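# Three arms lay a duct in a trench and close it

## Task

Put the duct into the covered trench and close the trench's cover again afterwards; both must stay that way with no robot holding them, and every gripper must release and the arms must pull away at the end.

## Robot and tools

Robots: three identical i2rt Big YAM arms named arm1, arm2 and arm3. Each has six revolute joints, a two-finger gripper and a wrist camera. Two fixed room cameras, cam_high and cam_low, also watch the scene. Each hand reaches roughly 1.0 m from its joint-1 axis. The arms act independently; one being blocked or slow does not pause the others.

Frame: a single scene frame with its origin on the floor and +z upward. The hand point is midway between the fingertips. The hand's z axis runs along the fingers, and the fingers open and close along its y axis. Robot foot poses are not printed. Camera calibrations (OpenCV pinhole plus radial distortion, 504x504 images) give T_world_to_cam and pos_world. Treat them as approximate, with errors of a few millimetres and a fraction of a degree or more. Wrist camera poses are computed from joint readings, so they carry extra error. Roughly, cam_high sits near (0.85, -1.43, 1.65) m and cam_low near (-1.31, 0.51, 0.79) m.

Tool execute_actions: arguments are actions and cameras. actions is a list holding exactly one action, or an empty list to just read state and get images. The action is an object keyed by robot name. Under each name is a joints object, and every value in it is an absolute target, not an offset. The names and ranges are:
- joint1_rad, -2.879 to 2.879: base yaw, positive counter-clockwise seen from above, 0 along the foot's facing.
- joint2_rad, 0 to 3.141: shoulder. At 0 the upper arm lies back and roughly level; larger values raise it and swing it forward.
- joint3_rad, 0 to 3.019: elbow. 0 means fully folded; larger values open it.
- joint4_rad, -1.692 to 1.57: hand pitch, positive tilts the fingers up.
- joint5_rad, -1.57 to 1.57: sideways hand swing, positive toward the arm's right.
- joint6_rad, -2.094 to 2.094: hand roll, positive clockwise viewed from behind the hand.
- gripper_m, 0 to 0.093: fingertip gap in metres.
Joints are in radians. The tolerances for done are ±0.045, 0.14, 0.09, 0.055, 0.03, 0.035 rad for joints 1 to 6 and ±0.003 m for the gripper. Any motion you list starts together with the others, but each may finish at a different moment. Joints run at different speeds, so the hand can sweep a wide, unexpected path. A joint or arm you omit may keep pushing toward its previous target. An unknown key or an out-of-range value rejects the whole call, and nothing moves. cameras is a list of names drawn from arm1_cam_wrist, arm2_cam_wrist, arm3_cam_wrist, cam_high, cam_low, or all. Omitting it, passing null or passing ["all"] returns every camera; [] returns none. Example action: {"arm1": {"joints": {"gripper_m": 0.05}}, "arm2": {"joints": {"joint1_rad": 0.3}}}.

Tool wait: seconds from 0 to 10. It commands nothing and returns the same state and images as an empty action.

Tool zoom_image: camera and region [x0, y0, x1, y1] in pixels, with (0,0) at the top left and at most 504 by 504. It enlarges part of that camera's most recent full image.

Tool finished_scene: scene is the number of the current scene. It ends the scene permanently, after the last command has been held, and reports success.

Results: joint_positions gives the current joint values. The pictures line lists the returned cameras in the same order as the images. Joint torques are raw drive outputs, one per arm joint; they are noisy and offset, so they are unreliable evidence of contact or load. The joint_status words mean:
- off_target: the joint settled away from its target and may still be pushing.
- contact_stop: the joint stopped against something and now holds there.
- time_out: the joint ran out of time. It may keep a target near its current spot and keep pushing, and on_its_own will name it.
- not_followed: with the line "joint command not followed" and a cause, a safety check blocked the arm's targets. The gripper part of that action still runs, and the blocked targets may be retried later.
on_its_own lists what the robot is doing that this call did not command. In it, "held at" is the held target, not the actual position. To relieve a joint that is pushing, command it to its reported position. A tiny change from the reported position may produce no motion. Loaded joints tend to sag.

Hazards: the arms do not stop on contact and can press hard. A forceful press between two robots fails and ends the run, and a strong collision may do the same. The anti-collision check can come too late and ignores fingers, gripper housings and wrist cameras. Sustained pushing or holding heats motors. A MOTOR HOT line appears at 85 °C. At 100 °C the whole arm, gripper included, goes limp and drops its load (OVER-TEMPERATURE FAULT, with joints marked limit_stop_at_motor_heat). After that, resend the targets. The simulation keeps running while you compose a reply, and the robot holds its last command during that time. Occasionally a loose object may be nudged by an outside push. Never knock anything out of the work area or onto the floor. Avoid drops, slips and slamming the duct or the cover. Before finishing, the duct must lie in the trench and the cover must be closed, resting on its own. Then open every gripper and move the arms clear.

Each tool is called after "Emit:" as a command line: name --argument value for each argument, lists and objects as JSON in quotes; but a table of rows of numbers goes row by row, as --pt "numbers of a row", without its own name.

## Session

Emit:
execute_actions --actions '[]'

Scene clock: 0.00 s.
Joint torques (N m, as the arm reports them, + toward a larger angle): no reading
arm1.joint_positions: joint1_rad=+0.445 joint2_rad=+0.502 joint3_rad=+1.355 joint4_rad=-1.406 joint5_rad=+0.180 joint6_rad=+0.027 gripper_m=+0.094
arm1.joint_status: not commanded
arm1.hand: x=-0.0539 y=-0.4463 z=+1.3693 quat_wxyz=(-0.318, +0.711, -0.502, -0.376) (m; scene frame)
arm2.joint_positions: joint1_rad=+0.288 joint2_rad=+0.588 joint3_rad=+1.385 joint4_rad=-1.286 joint5_rad=+0.003 joint6_rad=+0.038 gripper_m=+0.094
arm2.joint_status: not commanded
arm2.hand: x=-0.5867 y=-0.2276 z=+1.3619 quat_wxyz=(-0.299, +0.679, -0.526, -0.416) (m; scene frame)
arm3.joint_positions: joint1_rad=+0.325 joint2_rad=+0.555 joint3_rad=+1.338 joint4_rad=-1.455 joint5_rad=-0.295 joint6_rad=-0.420 gripper_m=+0.094
arm3.joint_status: not commanded
arm3.hand: x=+0.4135 y=-0.2786 z=+1.3101 quat_wxyz=(-0.219, +0.844, -0.296, -0.391) (m; scene frame)
pictures: arm1_cam_wrist, arm2_cam_wrist, arm3_cam_wrist, cam_high, cam_low
camera_calibration (this result's frames):
arm1_cam_wrist: T_world_to_cam=[[0.951737, 0.294942, 0.0848915, 0.0664084], [0.303821, -0.866197, -0.396731, 0.183417], [-0.0434798, 0.403375, -0.914001, 1.54927], [0, 0, 0, 1]] pos_world=[-0.0515672, -0.485647, 1.48316]
arm2_cam_wrist: T_world_to_cam=[[0.963744, 0.265146, -0.0299032, 0.664978], [0.227268, -0.874411, -0.428666, 0.522563], [-0.139807, 0.406328, -0.902968, 1.35923], [0, 0, 0, 1]] pos_world=[-0.569601, -0.271675, 1.47123]
arm3_cam_wrist: T_world_to_cam=[[0.671052, 0.72568, 0.151914, -0.278032], [0.732562, -0.617415, -0.286621, -0.0940536], [-0.114201, 0.303624, -0.945923, 1.49405], [0, 0, 0, 1]] pos_world=[0.426096, -0.309937, 1.42853]
Images, in order (width x height): arm1_cam_wrist 504x504, arm2_cam_wrist 504x504, arm3_cam_wrist 504x504, cam_high 504x504, cam_low 504x504.

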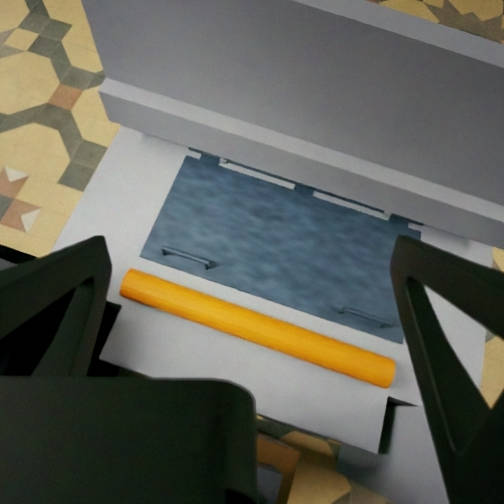

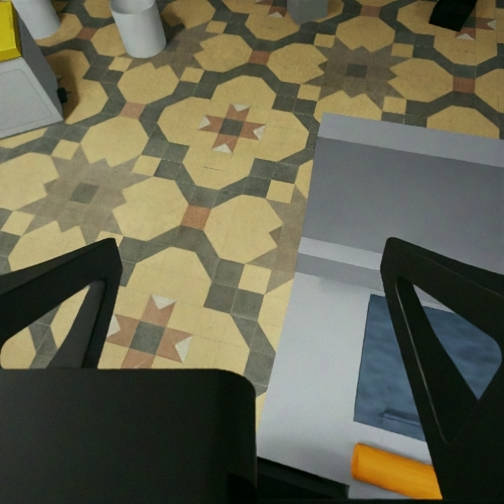

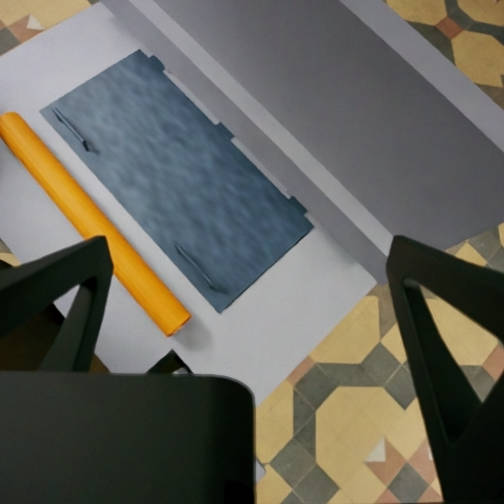

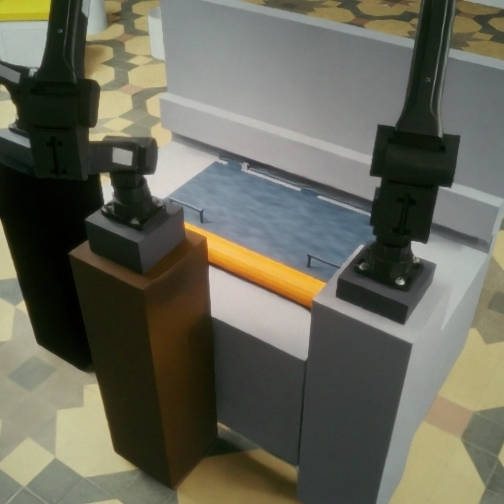

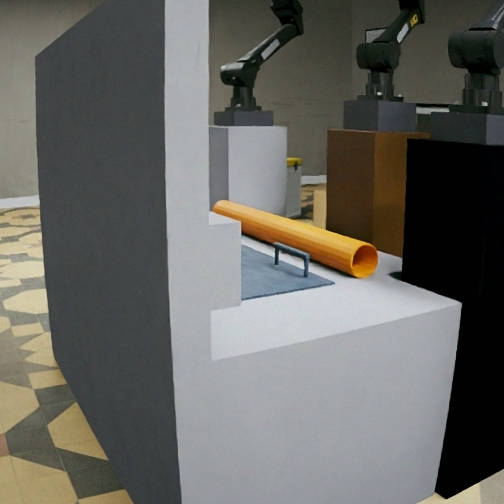

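Emit:
zoom_image --camera "arm1_cam_wrist" --region '[105, 220, 265, 380]'

Emit:
zoom_image --camera "arm1_cam_wrist" --region '[270, 260, 430, 420]'

Emit:
zoom_image --camera "cam_low" --region '[200, 170, 400, 320]'

Emit:
zoom_image --camera "cam_high" --region '[130, 140, 400, 340]'

Region (105, 220, 265, 380) of arm1_cam_wrist's 504x504 image, scaled by 3.150, with more detail than that image has.

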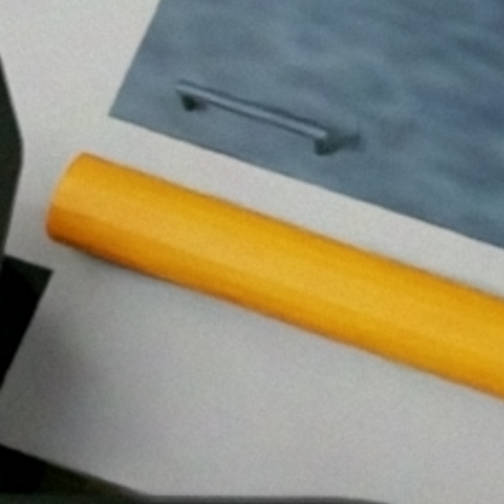

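Region (270, 260, 430, 420) of arm1_cam_wrist's 504x504 image, scaled by 3.150, with more detail than that image has.

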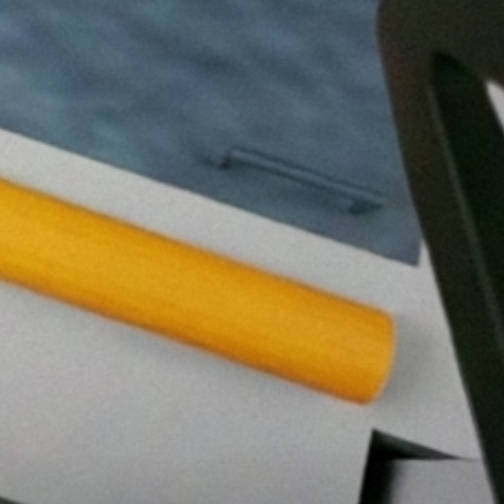

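Region (200, 170, 400, 320) of cam_low's 504x504 image, scaled by 2.520, with more detail than that image has; it fills the top 378 rows of this view, and the rest is white.

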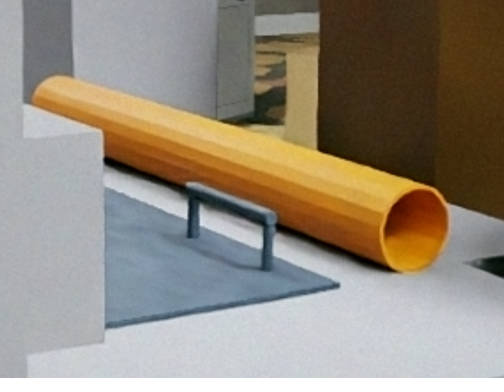

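Region (130, 140, 400, 340) of cam_high's 504x504 image, scaled by 1.867, with more detail than that image has; it fills the top 373 rows of this view, and the rest is white.

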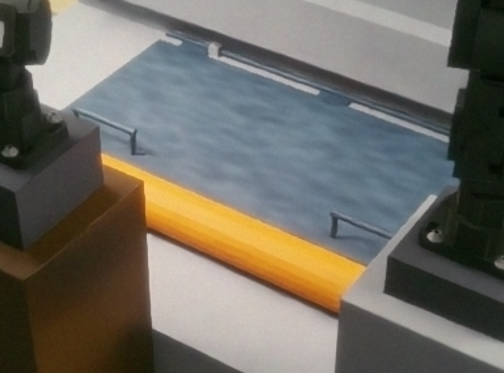

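Emit:
zoom_image --camera "arm2_cam_wrist" --region '[320, 380, 444, 504]'

Emit:
zoom_image --camera "arm3_cam_wrist" --region '[130, 230, 256, 356]'

Region (320, 380, 444, 504) of arm2_cam_wrist's 504x504 image, scaled by 4.065, with more detail than that image has.

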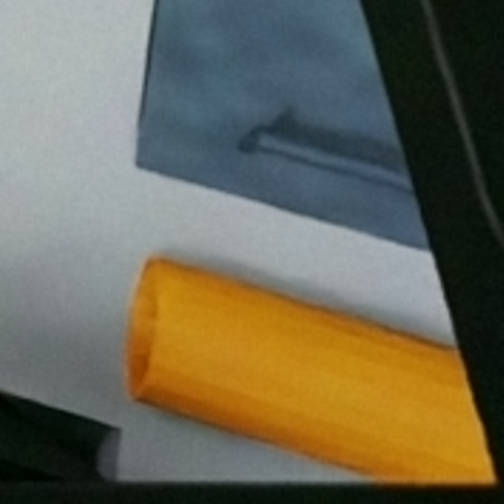

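Region (130, 230, 256, 356) of arm3_cam_wrist's 504x504 image, scaled by 4.000, with more detail than that image has.

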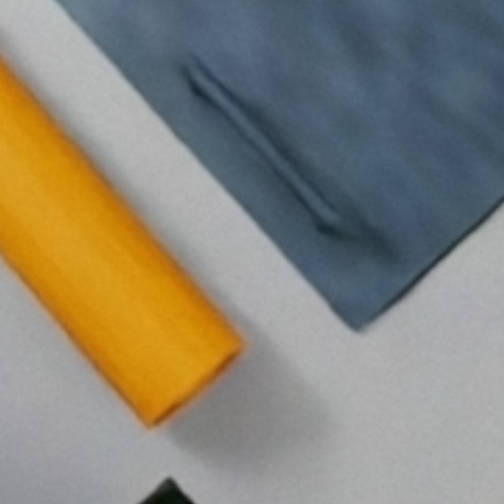

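Emit:
execute_actions --actions '[]' --cameras '[]'

Emit:
execute_actions --actions '[{"arm1":{"joints":{"joint1_rad":0.02,"joint2_rad":2.0,"joint3_rad":0.6,"joint4_rad":-0.2,"joint5_rad":0.015,"joint6_rad":-1.515,"gripper_m":0.093}},"arm2":{"joints":{"joint1_rad":-0.787,"joint2_rad":2.396,"joint3_rad":0.683,"joint4_rad":0.455,"joint5_rad":-0.109,"joint6_rad":0.845,"gripper_m":0.045}},"arm3":{"joints":{"joint1_rad":0.769,"joint2_rad":2.33,"joint3_rad":0.69,"joint4_rad":0.375,"joint5_rad":0.11,"joint6_rad":-0.87,"gripper_m":0.045}}}]'

Scene clock: 120.00 s.
Joint torques (N m, as the arm reports them, + toward a larger angle): arm1=[-0.03  2.63  7.66  1.94  0.15  0.  ] | arm2=[-0.37  2.42 10.82  2.19  0.13 -0.06] | arm3=[-0.63  2.58  9.73  1.55 -0.19 -0.1 ]
arm1.joint_positions: joint1_rad=+0.445 joint2_rad=+0.502 joint3_rad=+1.355 joint4_rad=-1.406 joint5_rad=+0.180 joint6_rad=+0.027 gripper_m=+0.094
arm1.joint_status: not commanded
arm1.hand: x=-0.0539 y=-0.4463 z=+1.3693 quat_wxyz=(-0.318, +0.711, -0.502, -0.376) (m; scene frame)
arm2.joint_positions: joint1_rad=+0.288 joint2_rad=+0.588 joint3_rad=+1.385 joint4_rad=-1.286 joint5_rad=+0.003 joint6_rad=+0.038 gripper_m=+0.094
arm2.joint_status: not commanded
arm2.hand: x=-0.5867 y=-0.2276 z=+1.3619 quat_wxyz=(-0.299, +0.679, -0.526, -0.416) (m; scene frame)
arm3.joint_positions: joint1_rad=+0.325 joint2_rad=+0.555 joint3_rad=+1.338 joint4_rad=-1.455 joint5_rad=-0.295 joint6_rad=-0.420 gripper_m=+0.094
arm3.joint_status: not commanded
arm3.hand: x=+0.4135 y=-0.2786 z=+1.3101 quat_wxyz=(-0.219, +0.844, -0.296, -0.391) (m; scene frame)
pictures: none
No camera images: the call's "cameras" was empty. Leave "cameras" out to get every camera's image.

Scene clock: 122.17 s.
Joint torques (N m, as the arm reports them, + toward a larger angle): arm1=[ 0.07 -9.65  1.31  0.55 -0.19 -0.12] | arm2=[ -0.49 -11.41  -0.68   1.51   0.07   0.01] | arm3=[ -0.69 -10.02  -0.36   1.17   0.12  -0.19]
arm1.joint_positions: joint1_rad=+0.017 joint2_rad=+1.991 joint3_rad=+0.599 joint4_rad=-0.211 joint5_rad=+0.019 joint6_rad=-1.504 gripper_m=+0.093
arm1.joint_status: all done
arm1.hand: x=-0.0080 y=-0.3212 z=+0.6646 quat_wxyz=(+0.014, +1.000, -0.014, +0.011) (m; scene frame)
arm2.joint_positions: joint1_rad=-0.785 joint2_rad=+2.395 joint3_rad=+0.684 joint4_rad=+0.443 joint5_rad=-0.108 joint6_rad=+0.835 gripper_m=+0.045
arm2.joint_status: all done
arm2.hand: x=-0.2745 y=-0.1790 z=+0.5336 quat_wxyz=(-0.066, -0.014, -0.987, -0.144) (m; scene frame)
arm3.joint_positions: joint1_rad=+0.773 joint2_rad=+2.330 joint3_rad=+0.694 joint4_rad=+0.361 joint5_rad=+0.106 joint6_rad=-0.860 gripper_m=+0.045
arm3.joint_status: all done
arm3.hand: x=+0.2622 y=-0.1736 z=+0.5445 quat_wxyz=(-0.138, +0.988, +0.030, -0.067) (m; scene frame)
pictures: arm1_cam_wrist, arm2_cam_wrist, arm3_cam_wrist, cam_high, cam_low
camera_calibration (this result's frames):
arm1_cam_wrist: T_world_to_cam=[[0.0164749, 0.999603, -0.0228676, 0.336168], [0.802027, 0.00044537, 0.597287, -0.380069], [0.59706, -0.0281807, -0.801702, 0.648605], [0, 0, 0, 1]] pos_world=[-0.0879681, -0.317587, 0.754685]
arm2_cam_wrist: T_world_to_cam=[[-0.00879272, -0.959365, -0.28203, -0.0251259], [-0.879312, -0.126885, 0.459031, -0.5046], [-0.476164, 0.252029, -0.842466, 0.482981], [0, 0, 0, 1]] pos_world=[-0.213944, -0.209856, 0.631436]
arm3_cam_wrist: T_world_to_cam=[[-0.0480457, 0.956897, 0.286425, 0.0190694], [0.882578, -0.0936018, 0.460754, -0.493209], [0.467704, 0.27493, -0.84004, 0.505545], [0, 0, 0, 1]] pos_world=[0.199766, -0.203402, 0.646464]
Images, in order (width x height): arm1_cam_wrist 504x504, arm2_cam_wrist 504x504, arm3_cam_wrist 504x504, cam_high 504x504, cam_low 504x504.

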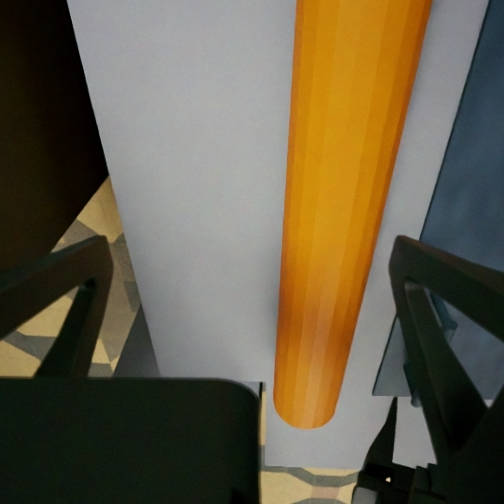

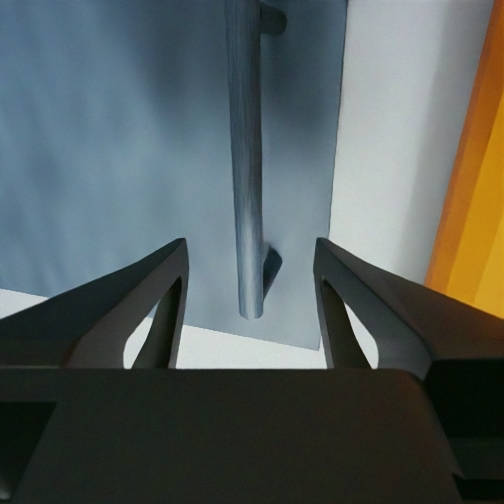

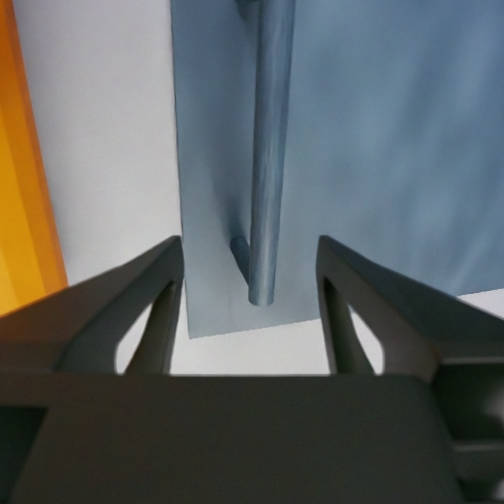

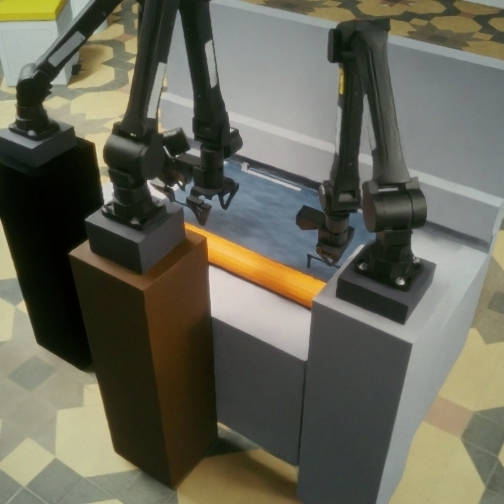

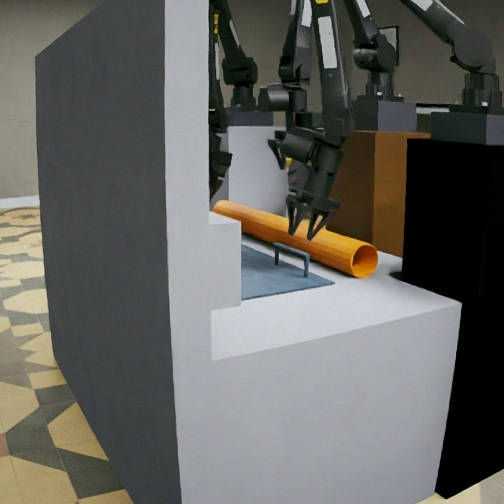

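Emit:
execute_actions --actions '[]'

Scene clock: 146.43 s.
Joint torques (N m, as the arm reports them, + toward a larger angle): arm1=[ 0.12 -9.72  1.37  0.55 -0.19 -0.12] | arm2=[ -0.21 -11.34  -0.77   1.49   0.06   0.03] | arm3=[ -0.73 -10.12  -0.37   1.17   0.12  -0.19]
arm1.joint_positions: joint1_rad=+0.017 joint2_rad=+1.991 joint3_rad=+0.599 joint4_rad=-0.211 joint5_rad=+0.019 joint6_rad=-1.504 gripper_m=+0.093
arm1.joint_status: all done
arm1.hand: x=-0.0080 y=-0.3212 z=+0.6646 quat_wxyz=(+0.014, +1.000, -0.013, +0.011) (m; scene frame)
arm2.joint_positions: joint1_rad=-0.785 joint2_rad=+2.395 joint3_rad=+0.684 joint4_rad=+0.443 joint5_rad=-0.108 joint6_rad=+0.835 gripper_m=+0.045
arm2.joint_status: all done
arm2.hand: x=-0.2745 y=-0.1790 z=+0.5336 quat_wxyz=(-0.066, -0.014, -0.987, -0.144) (m; scene frame)
arm3.joint_positions: joint1_rad=+0.773 joint2_rad=+2.330 joint3_rad=+0.694 joint4_rad=+0.361 joint5_rad=+0.106 joint6_rad=-0.860 gripper_m=+0.045
arm3.joint_status: all done
arm3.hand: x=+0.2622 y=-0.1736 z=+0.5445 quat_wxyz=(-0.138, +0.988, +0.030, -0.067) (m; scene frame)
pictures: arm1_cam_wrist, arm2_cam_wrist, arm3_cam_wrist, cam_high, cam_low
camera_calibration (this result's frames):
arm1_cam_wrist: T_world_to_cam=[[0.0160936, 0.999609, -0.0228758, 0.336172], [0.802034, 0.00075594, 0.597278, -0.379964], [0.597062, -0.0279595, -0.801708, 0.64868], [0, 0, 0, 1]] pos_world=[-0.0879685, -0.317616, 0.754686]
arm2_cam_wrist: T_world_to_cam=[[-0.00879272, -0.959365, -0.28203, -0.0251259], [-0.879312, -0.126885, 0.459031, -0.5046], [-0.476164, 0.252029, -0.842466, 0.482981], [0, 0, 0, 1]] pos_world=[-0.213944, -0.209856, 0.631436]
arm3_cam_wrist: T_world_to_cam=[[-0.0480457, 0.956897, 0.286425, 0.0190694], [0.882578, -0.0936018, 0.460754, -0.493209], [0.467704, 0.27493, -0.84004, 0.505545], [0, 0, 0, 1]] pos_world=[0.199766, -0.203402, 0.646464]
Images, in order (width x height): arm1_cam_wrist 504x504, arm2_cam_wrist 504x504, arm3_cam_wrist 504x504, cam_high 504x504, cam_low 504x504.

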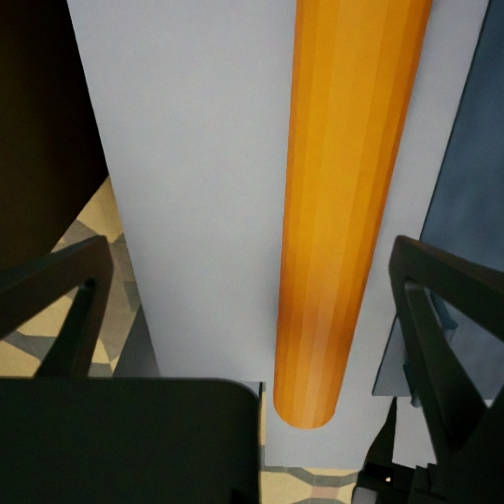

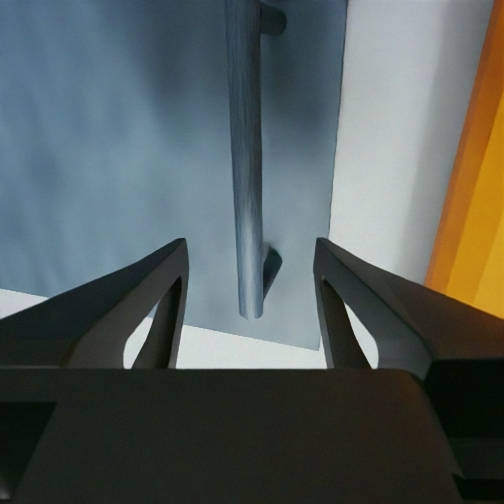

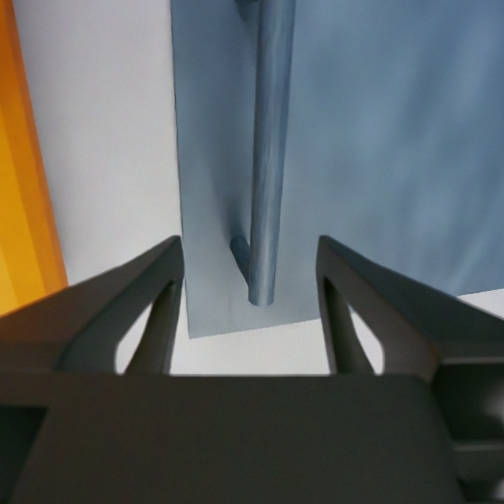

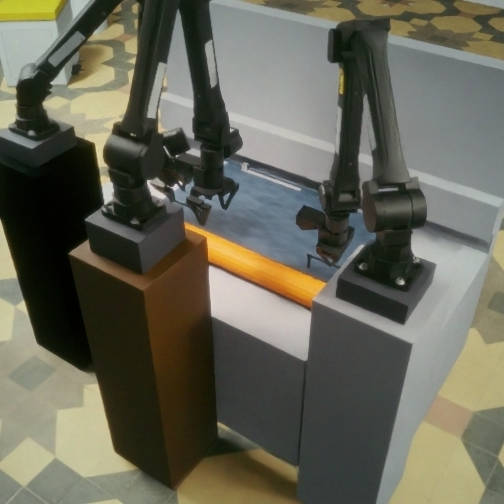

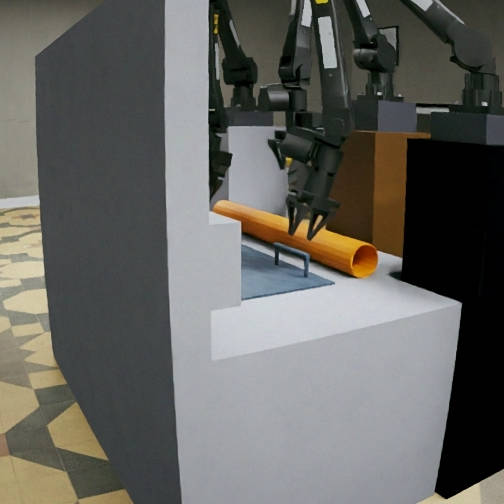

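Emit:
execute_actions --actions '[]' --cameras '[]'

Emit:
execute_actions --actions '[{"arm1":{"joints":{"joint1_rad":0.0245,"joint2_rad":2.213,"joint3_rad":0.632,"joint4_rad":0.445,"joint5_rad":0.02,"joint6_rad":-1.52}},"arm2":{"joints":{"joint1_rad":-0.783,"joint2_rad":2.576,"joint3_rad":0.796,"joint4_rad":0.605,"joint5_rad":-0.107,"joint6_rad":0.845}},"arm3":{"joints":{"joint1_rad":0.767,"joint2_rad":2.51,"joint3_rad":0.804,"joint4_rad":0.525,"joint5_rad":0.108,"joint6_rad":-0.87}}}]'

Scene clock: 157.67 s.
Joint torques (N m, as the arm reports them, + toward a larger angle): arm1=[ 0.1  -9.77  1.38  0.55 -0.19 -0.11] | arm2=[ -0.5  -11.49  -0.8    1.58   0.06   0.02] | arm3=[ -0.71 -10.08  -0.36   1.16   0.13  -0.19]
arm1.joint_positions: joint1_rad=+0.017 joint2_rad=+1.991 joint3_rad=+0.599 joint4_rad=-0.211 joint5_rad=+0.019 joint6_rad=-1.504 gripper_m=+0.093
arm1.joint_status: all done
arm1.hand: x=-0.0080 y=-0.3212 z=+0.6646 quat_wxyz=(+0.014, +1.000, -0.013, +0.011) (m; scene frame)
arm2.joint_positions: joint1_rad=-0.785 joint2_rad=+2.395 joint3_rad=+0.684 joint4_rad=+0.443 joint5_rad=-0.108 joint6_rad=+0.835 gripper_m=+0.045
arm2.joint_status: all done
arm2.hand: x=-0.2745 y=-0.1790 z=+0.5336 quat_wxyz=(-0.066, -0.014, -0.987, -0.144) (m; scene frame)
arm3.joint_positions: joint1_rad=+0.773 joint2_rad=+2.330 joint3_rad=+0.694 joint4_rad=+0.361 joint5_rad=+0.106 joint6_rad=-0.860 gripper_m=+0.045
arm3.joint_status: all done
arm3.hand: x=+0.2622 y=-0.1736 z=+0.5445 quat_wxyz=(-0.138, +0.988, +0.030, -0.067) (m; scene frame)
pictures: none
No camera images: the call's "cameras" was empty. Leave "cameras" out to get every camera's image.

Scene clock: 158.97 s.
Joint torques (N m, as the arm reports them, + toward a larger angle): arm1=[  0.41 -11.91   0.58   1.53   0.03  -0.07] | arm2=[ -0.01 -12.14  -0.91   1.68   0.02   0.02] | arm3=[ -0.95 -10.82  -0.64   1.3    0.04  -0.19]
arm1.joint_positions: joint1_rad=+0.017 joint2_rad=+2.213 joint3_rad=+0.631 joint4_rad=+0.431 joint5_rad=+0.019 joint6_rad=-1.509 gripper_m=+0.093
arm1.joint_status: all done
arm1.hand: x=-0.0120 y=-0.2206 z=+0.6244 quat_wxyz=(-0.210, +0.978, -0.012, -0.001) (m; scene frame)
arm2.joint_positions: joint1_rad=-0.787 joint2_rad=+2.578 joint3_rad=+0.792 joint4_rad=+0.593 joint5_rad=-0.105 joint6_rad=+0.836 gripper_m=+0.045
arm2.joint_status: all done
arm2.hand: x=-0.2587 y=-0.1651 z=+0.4822 quat_wxyz=(-0.093, -0.013, -0.981, -0.169) (m; scene frame)
arm3.joint_positions: joint1_rad=+0.773 joint2_rad=+2.511 joint3_rad=+0.806 joint4_rad=+0.511 joint5_rad=+0.106 joint6_rad=-0.860 gripper_m=+0.045
arm3.joint_status: all done
arm3.hand: x=+0.2416 y=-0.1543 z=+0.4939 quat_wxyz=(-0.166, +0.981, +0.028, -0.094) (m; scene frame)
pictures: arm1_cam_wrist, arm2_cam_wrist, arm3_cam_wrist, cam_high, cam_low
camera_calibration (this result's frames):
arm1_cam_wrist: T_world_to_cam=[[0.0139184, 0.909663, 0.415113, -0.058588], [0.812419, -0.252308, 0.525657, -0.363826], [0.582907, 0.32993, -0.74254, 0.663461], [0, 0, 0, 1]] pos_world=[-0.0903418, -0.257396, 0.708215]
arm2_cam_wrist: T_world_to_cam=[[0.00501277, -0.943936, -0.330091, 0.00307604], [-0.903114, -0.146009, 0.403816, -0.448015], [-0.429372, 0.296086, -0.853213, 0.468241], [0, 0, 0, 1]] pos_world=[-0.203574, -0.20115, 0.58144]
arm3_cam_wrist: T_world_to_cam=[[-0.0292937, 0.939083, 0.34244, -0.0208497], [0.907154, -0.118896, 0.403653, -0.431553], [0.419778, 0.32247, -0.84841, 0.490365], [0, 0, 0, 1]] pos_world=[0.18503, -0.189858, 0.597368]
Images, in order (width x height): arm1_cam_wrist 504x504, arm2_cam_wrist 504x504, arm3_cam_wrist 504x504, cam_high 504x504, cam_low 504x504.

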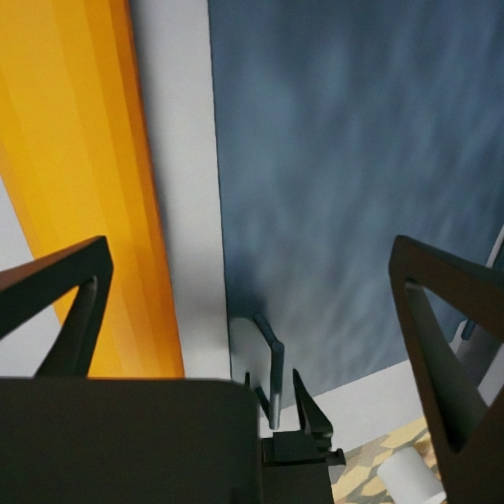

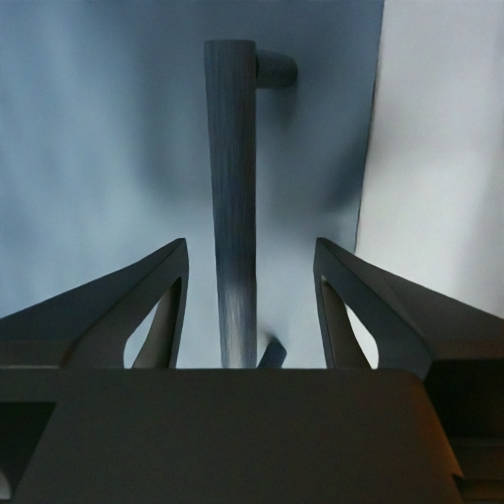

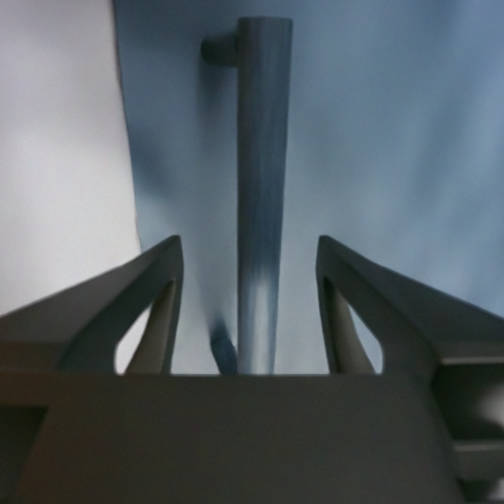

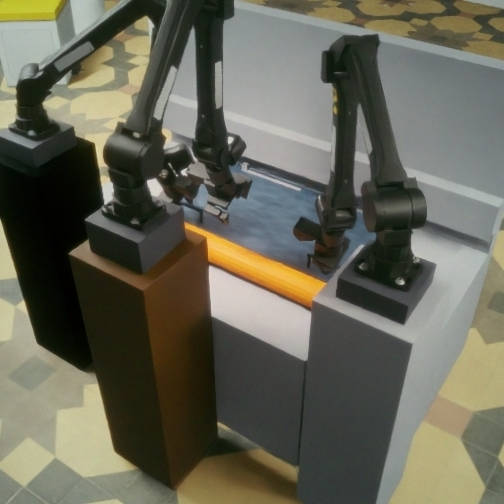

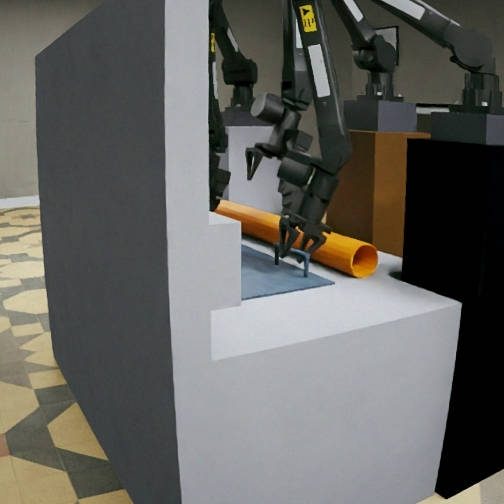

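Emit:
execute_actions --actions '[]' --cameras '[]'

Emit:
execute_actions --actions '[{"arm1":{"joints":{"joint1_rad":0.0245,"joint2_rad":2.413,"joint4_rad":0.452}},"arm2":{"joints":{"gripper_m":0.0}},"arm3":{"joints":{"gripper_m":0.0}}}]'

Scene clock: 168.00 s.
Joint torques (N m, as the arm reports them, + toward a larger angle): arm1=[  0.42 -11.91   0.59   1.54   0.03  -0.07] | arm2=[ -0.11 -12.14  -0.94   1.68   0.02   0.01] | arm3=[ -0.86 -10.9   -0.67   1.28   0.04  -0.18]
arm1.joint_positions: joint1_rad=+0.017 joint2_rad=+2.213 joint3_rad=+0.631 joint4_rad=+0.431 joint5_rad=+0.019 joint6_rad=-1.509 gripper_m=+0.093
arm1.joint_status: all done
arm1.hand: x=-0.0120 y=-0.2206 z=+0.6244 quat_wxyz=(-0.210, +0.978, -0.012, -0.001) (m; scene frame)
arm2.joint_positions: joint1_rad=-0.787 joint2_rad=+2.578 joint3_rad=+0.792 joint4_rad=+0.593 joint5_rad=-0.105 joint6_rad=+0.836 gripper_m=+0.045
arm2.joint_status: all done
arm2.hand: x=-0.2587 y=-0.1651 z=+0.4822 quat_wxyz=(-0.093, -0.013, -0.981, -0.169) (m; scene frame)
arm3.joint_positions: joint1_rad=+0.773 joint2_rad=+2.511 joint3_rad=+0.806 joint4_rad=+0.511 joint5_rad=+0.106 joint6_rad=-0.860 gripper_m=+0.045
arm3.joint_status: all done
arm3.hand: x=+0.2416 y=-0.1543 z=+0.4939 quat_wxyz=(-0.166, +0.981, +0.028, -0.094) (m; scene frame)
pictures: none
No camera images: the call's "cameras" was empty. Leave "cameras" out to get every camera's image.

Scene clock: 168.93 s.
Joint torques (N m, as the arm reports them, + toward a larger angle): arm1=[  0.36 -11.78  -1.19   0.91   0.02  -0.08] | arm2=[ -0.35 -12.29  -1.11   1.36   0.48   0.  ] | arm3=[ -0.73 -10.95  -0.72   1.08  -0.11  -0.18]
arm1.joint_positions: joint1_rad=+0.017 joint2_rad=+2.415 joint3_rad=+0.631 joint4_rad=+0.446 joint5_rad=+0.019 joint6_rad=-1.510 gripper_m=+0.093
arm1.joint_status: all done
arm1.hand: x=-0.0090 y=-0.2930 z=+0.5565 quat_wxyz=(-0.118, +0.993, -0.012, +0.004) (m; scene frame)
arm2.joint_positions: joint1_rad=-0.784 joint2_rad=+2.577 joint3_rad=+0.794 joint4_rad=+0.599 joint5_rad=-0.114 joint6_rad=+0.836 gripper_m=+0.010
arm2.joint_status: gripper_m off_target (ended at +0.010, target +0.000)
arm2.hand: x=-0.2584 y=-0.1608 z=+0.4834 quat_wxyz=(-0.093, -0.010, -0.980, -0.175) (m; scene frame)
arm3.joint_positions: joint1_rad=+0.771 joint2_rad=+2.511 joint3_rad=+0.807 joint4_rad=+0.516 joint5_rad=+0.110 joint6_rad=-0.860 gripper_m=+0.010
arm3.joint_status: gripper_m off_target (ended at +0.010, target +0.000)
arm3.hand: x=+0.2413 y=-0.1517 z=+0.4946 quat_wxyz=(-0.170, +0.980, +0.026, -0.095) (m; scene frame)
pictures: arm1_cam_wrist, arm2_cam_wrist, arm3_cam_wrist, cam_high, cam_low
camera_calibration (this result's frames):
arm1_cam_wrist: T_world_to_cam=[[0.0112734, 0.970755, 0.239808, 0.150835], [0.808324, -0.150023, 0.569303, -0.343157], [0.58863, 0.187425, -0.786376, 0.617915], [0, 0, 0, 1]] pos_world=[-0.0880416, -0.313718, 0.645102]
arm2_cam_wrist: T_world_to_cam=[[0.0115008, -0.939423, -0.342566, 0.0159495], [-0.90237, -0.15735, 0.401209, -0.44798], [-0.430808, 0.304508, -0.849517, 0.467293], [0, 0, 0, 1]] pos_world=[-0.203114, -0.197801, 0.582171]
arm3_cam_wrist: T_world_to_cam=[[-0.024826, 0.936561, 0.349626, -0.0285809], [0.907734, -0.125399, 0.400368, -0.430719], [0.418811, 0.327307, -0.847035, 0.490597], [0, 0, 0, 1]] pos_world=[0.184802, -0.18782, 0.597991]
Images, in order (width x height): arm1_cam_wrist 504x504, arm2_cam_wrist 504x504, arm3_cam_wrist 504x504, cam_high 504x504, cam_low 504x504.

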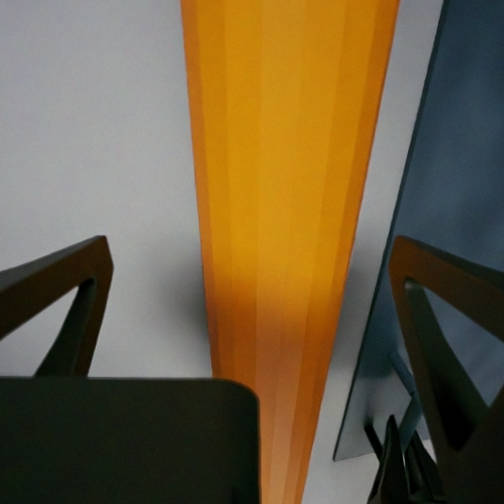

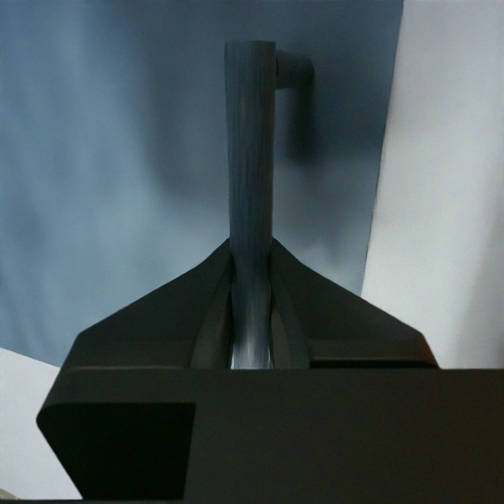

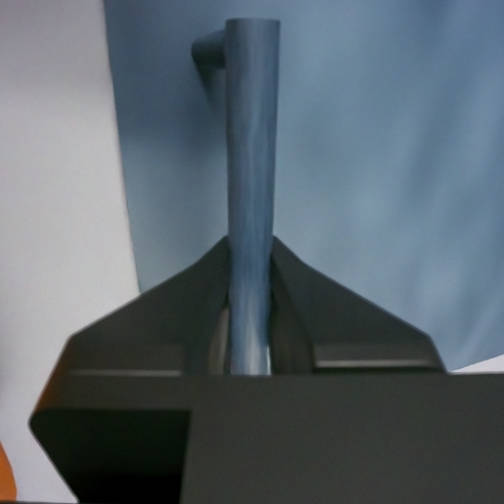

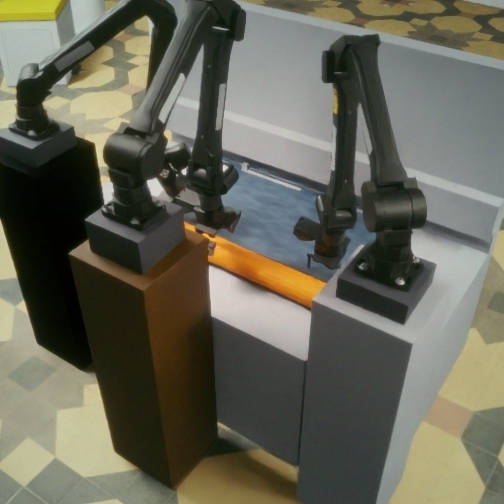

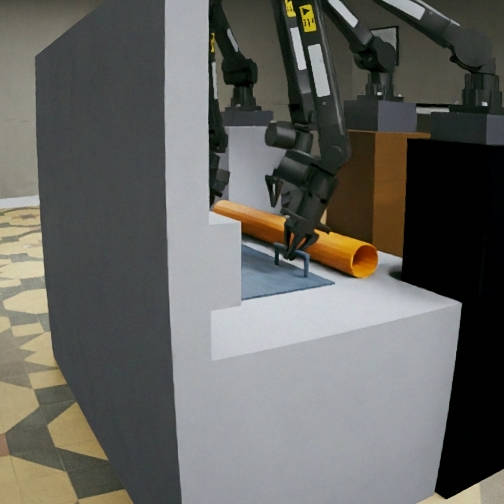

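Emit:
zoom_image --camera "arm1_cam_wrist" --region '[80, 60, 420, 300]'

Region (80, 60, 420, 300) of arm1_cam_wrist's 504x504 image, scaled by 1.482, with more detail than that image has; it fills the top 356 rows of this view, and the rest is white.

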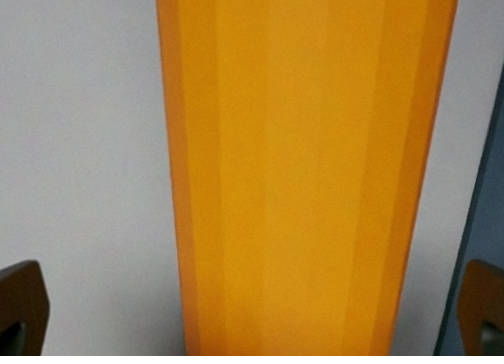

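Emit:
execute_actions --actions '[]' --cameras '[]'

Emit:
execute_actions --actions '[{"arm1":{"joints":{"joint2_rad":2.677,"joint3_rad":0.795,"joint4_rad":0.674}},"arm2":{"joints":{"joint1_rad":-0.58,"joint2_rad":2.045,"joint3_rad":0.887,"joint4_rad":-0.158,"joint5_rad":0.144,"joint6_rad":0.945}},"arm3":{"joints":{"joint1_rad":0.573,"joint2_rad":2.007,"joint3_rad":0.921,"joint4_rad":-0.231,"joint5_rad":-0.139,"joint6_rad":-0.968}}}]'

Scene clock: 235.50 s.
Joint torques (N m, as the arm reports them, + toward a larger angle): arm1=[  0.4  -11.66  -1.21   0.88   0.02  -0.08] | arm2=[ -0.19 -12.33  -1.04   1.38   0.47   0.  ] | arm3=[ -0.71 -10.99  -0.71   1.07  -0.11  -0.19]
arm1.joint_positions: joint1_rad=+0.017 joint2_rad=+2.415 joint3_rad=+0.631 joint4_rad=+0.446 joint5_rad=+0.019 joint6_rad=-1.510 gripper_m=+0.093
arm1.joint_status: all done
arm1.hand: x=-0.0090 y=-0.2930 z=+0.5565 quat_wxyz=(-0.118, +0.993, -0.012, +0.004) (m; scene frame)
arm2.joint_positions: joint1_rad=-0.784 joint2_rad=+2.577 joint3_rad=+0.794 joint4_rad=+0.599 joint5_rad=-0.114 joint6_rad=+0.836 gripper_m=+0.010
arm2.joint_status: gripper_m off_target (ended at +0.010, target +0.000)
arm2.hand: x=-0.2584 y=-0.1608 z=+0.4834 quat_wxyz=(-0.093, -0.010, -0.980, -0.175) (m; scene frame)
arm3.joint_positions: joint1_rad=+0.771 joint2_rad=+2.511 joint3_rad=+0.807 joint4_rad=+0.516 joint5_rad=+0.110 joint6_rad=-0.860 gripper_m=+0.010
arm3.joint_status: gripper_m off_target (ended at +0.010, target +0.000)
arm3.hand: x=+0.2413 y=-0.1517 z=+0.4946 quat_wxyz=(-0.170, +0.980, +0.026, -0.095) (m; scene frame)
pictures: none
No camera images: the call's "cameras" was empty. Leave "cameras" out to get every camera's image.

Scene clock: 236.83 s.
Joint torques (N m, as the arm reports them, + toward a larger angle): arm1=[  0.33 -12.27  -1.69   1.39   0.03  -0.07] | arm2=[  0.85 -17.08   6.95   0.29  -0.42  -0.01] | arm3=[ -1.91 -15.28   6.86   0.07   0.55  -0.14]
arm1.joint_positions: joint1_rad=+0.018 joint2_rad=+2.676 joint3_rad=+0.794 joint4_rad=+0.661 joint5_rad=+0.019 joint6_rad=-1.510 gripper_m=+0.093
arm1.joint_status: all done
arm1.hand: x=-0.0106 y=-0.2612 z=+0.4830 quat_wxyz=(-0.176, +0.984, -0.012, +0.001) (m; scene frame)
arm2.joint_positions: joint1_rad=-0.600 joint2_rad=+2.106 joint3_rad=+0.848 joint4_rad=-0.152 joint5_rad=+0.160 joint6_rad=+0.941 gripper_m=+0.010
arm2.joint_status: all done
arm2.hand: x=-0.2551 y=-0.1108 z=+0.6250 quat_wxyz=(-0.113, +0.011, -0.993, -0.017) (m; scene frame)
arm3.joint_positions: joint1_rad=+0.592 joint2_rad=+2.061 joint3_rad=+0.877 joint4_rad=-0.221 joint5_rad=-0.158 joint6_rad=-0.965 gripper_m=+0.010
arm3.joint_status: all done
arm3.hand: x=+0.2425 y=-0.1027 z=+0.6394 quat_wxyz=(-0.017, +0.993, +0.007, -0.117) (m; scene frame)
pictures: arm1_cam_wrist, arm2_cam_wrist, arm3_cam_wrist, cam_high, cam_low
camera_calibration (this result's frames):
arm1_cam_wrist: T_world_to_cam=[[0.0118166, 0.936539, 0.350363, 0.0752758], [0.8113, -0.213799, 0.544134, -0.299735], [0.584511, 0.27782, -0.762341, 0.566966], [0, 0, 0, 1]] pos_world=[-0.0891126, -0.292096, 0.568943]
arm2_cam_wrist: T_world_to_cam=[[0.0236108, -0.999334, -0.0278257, -0.0888685], [-0.91827, -0.0326829, 0.394603, -0.480052], [-0.39525, 0.0162346, -0.91843, 0.59401], [0, 0, 0, 1]] pos_world=[-0.203936, -0.114142, 0.732514]
arm3_cam_wrist: T_world_to_cam=[[-0.0166706, 0.998745, 0.0472247, 0.0727467], [0.92307, -0.00277903, 0.384622, -0.46471], [0.384271, 0.0500036, -0.921865, 0.624398], [0, 0, 0, 1]] pos_world=[0.190235, -0.105169, 0.750913]
Images, in order (width x height): arm1_cam_wrist 504x504, arm2_cam_wrist 504x504, arm3_cam_wrist 504x504, cam_high 504x504, cam_low 504x504.

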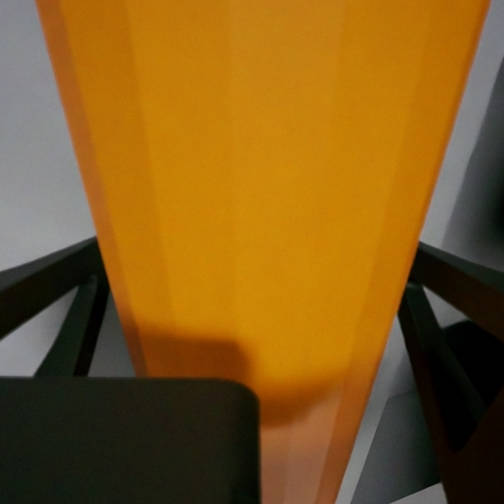

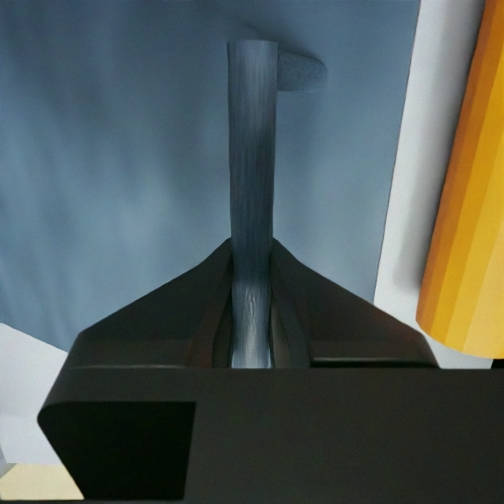

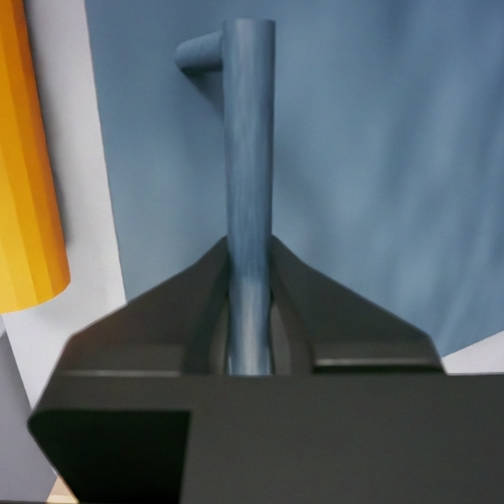

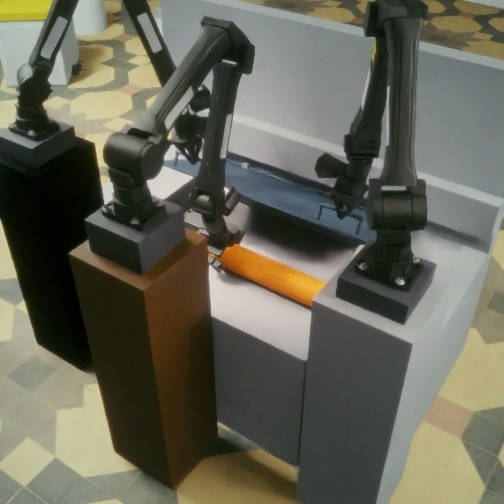

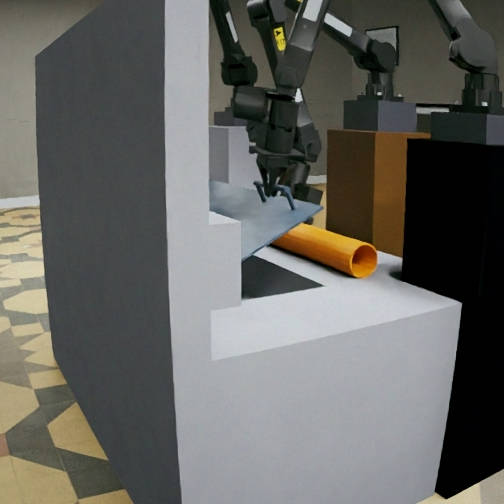

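Emit:
execute_actions --actions '[{"arm1":{"joints":{"gripper_m":0.04}},"arm2":{"joints":{"joint1_rad":-0.475,"joint2_rad":2.02,"joint3_rad":1.165,"joint4_rad":-0.665,"joint5_rad":0.255,"joint6_rad":1.035}},"arm3":{"joints":{"joint1_rad":0.47,"joint2_rad":1.995,"joint3_rad":1.205,"joint4_rad":-0.73,"joint5_rad":-0.252,"joint6_rad":-1.057}}}]'

Scene clock: 246.40 s.
Joint torques (N m, as the arm reports them, + toward a larger angle): arm1=[  0.33 -12.29  -1.74   1.39   0.03  -0.07] | arm2=[  2.16 -19.27  11.96  -0.46  -0.75   0.06] | arm3=[ -3.28 -17.22  10.88  -0.38   0.68  -0.2 ]
arm1.joint_positions: joint1_rad=+0.018 joint2_rad=+2.676 joint3_rad=+0.794 joint4_rad=+0.661 joint5_rad=+0.019 joint6_rad=-1.510 gripper_m=+0.074
arm1.joint_status: gripper_m off_target (ended at +0.074, target +0.040)
arm1.hand: x=-0.0106 y=-0.2612 z=+0.4830 quat_wxyz=(-0.176, +0.984, -0.011, +0.001) (m; scene frame)
arm2.joint_positions: joint1_rad=-0.514 joint2_rad=+2.088 joint3_rad=+1.091 joint4_rad=-0.653 joint5_rad=+0.280 joint6_rad=+1.026 gripper_m=+0.010
arm2.joint_status: all done
arm2.hand: x=-0.2547 y=-0.0755 z=+0.6743 quat_wxyz=(-0.102, +0.023, -0.989, +0.106) (m; scene frame)
arm3.joint_positions: joint1_rad=+0.508 joint2_rad=+2.057 joint3_rad=+1.127 joint4_rad=-0.719 joint5_rad=-0.277 joint6_rad=-1.051 gripper_m=+0.010
arm3.joint_status: all done
arm3.hand: x=+0.2440 y=-0.0687 z=+0.6895 quat_wxyz=(+0.108, +0.989, -0.003, -0.105) (m; scene frame)
pictures: arm1_cam_wrist, arm2_cam_wrist, arm3_cam_wrist, cam_high, cam_low
camera_calibration (this result's frames):
arm1_cam_wrist: T_world_to_cam=[[0.0114352, 0.936544, 0.350363, 0.0752733], [0.811305, -0.213508, 0.544242, -0.29971], [0.584512, 0.278028, -0.762264, 0.566983], [0, 0, 0, 1]] pos_world=[-0.0891129, -0.292124, 0.568933]
arm2_cam_wrist: T_world_to_cam=[[0.0220501, -0.975593, 0.218475, -0.216839], [-0.911535, 0.0701381, 0.405198, -0.495645], [-0.410632, -0.208083, -0.887741, 0.597286], [0, 0, 0, 1]] pos_world=[-0.201752, -0.0524979, 0.778443]
arm3_cam_wrist: T_world_to_cam=[[-0.022748, 0.979104, -0.202085, 0.208452], [0.913502, 0.102486, 0.393715, -0.482012], [0.406199, -0.175649, -0.896744, 0.630148], [0, 0, 0, 1]] pos_world=[0.189095, -0.0440114, 0.796982]
Images, in order (width x height): arm1_cam_wrist 504x504, arm2_cam_wrist 504x504, arm3_cam_wrist 504x504, cam_high 504x504, cam_low 504x504.

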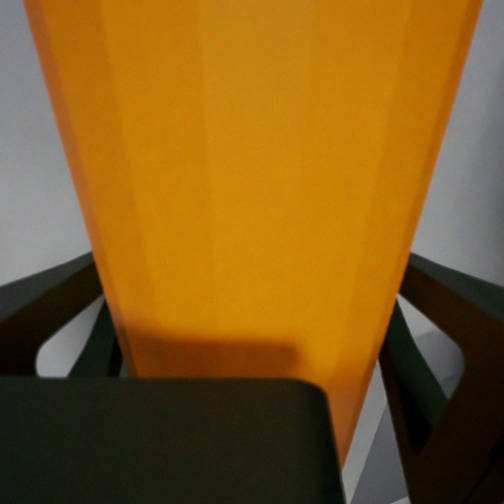

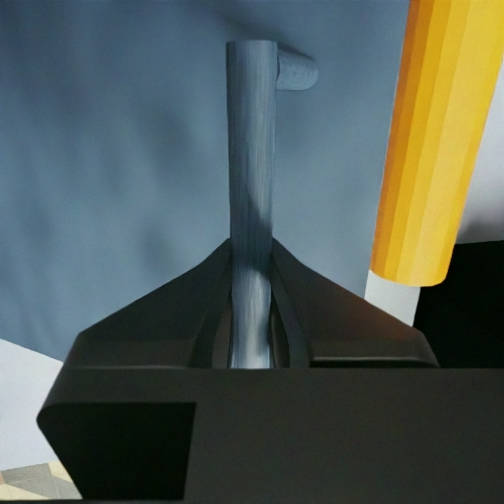

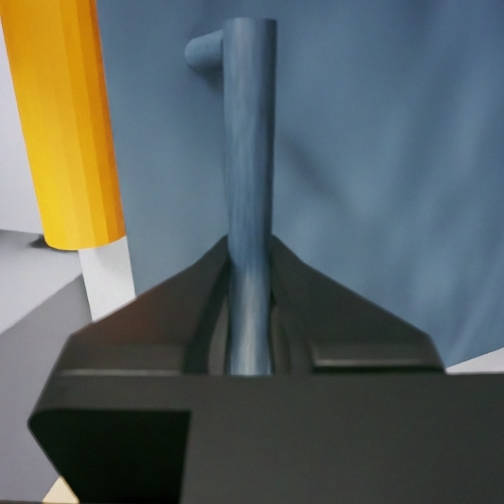

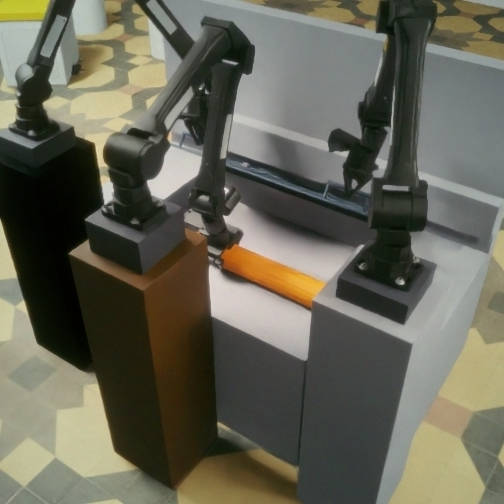

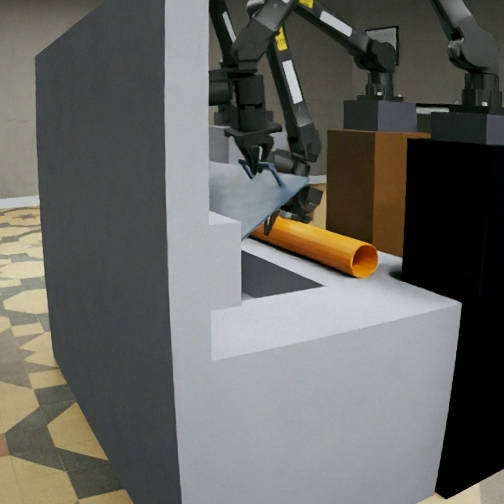

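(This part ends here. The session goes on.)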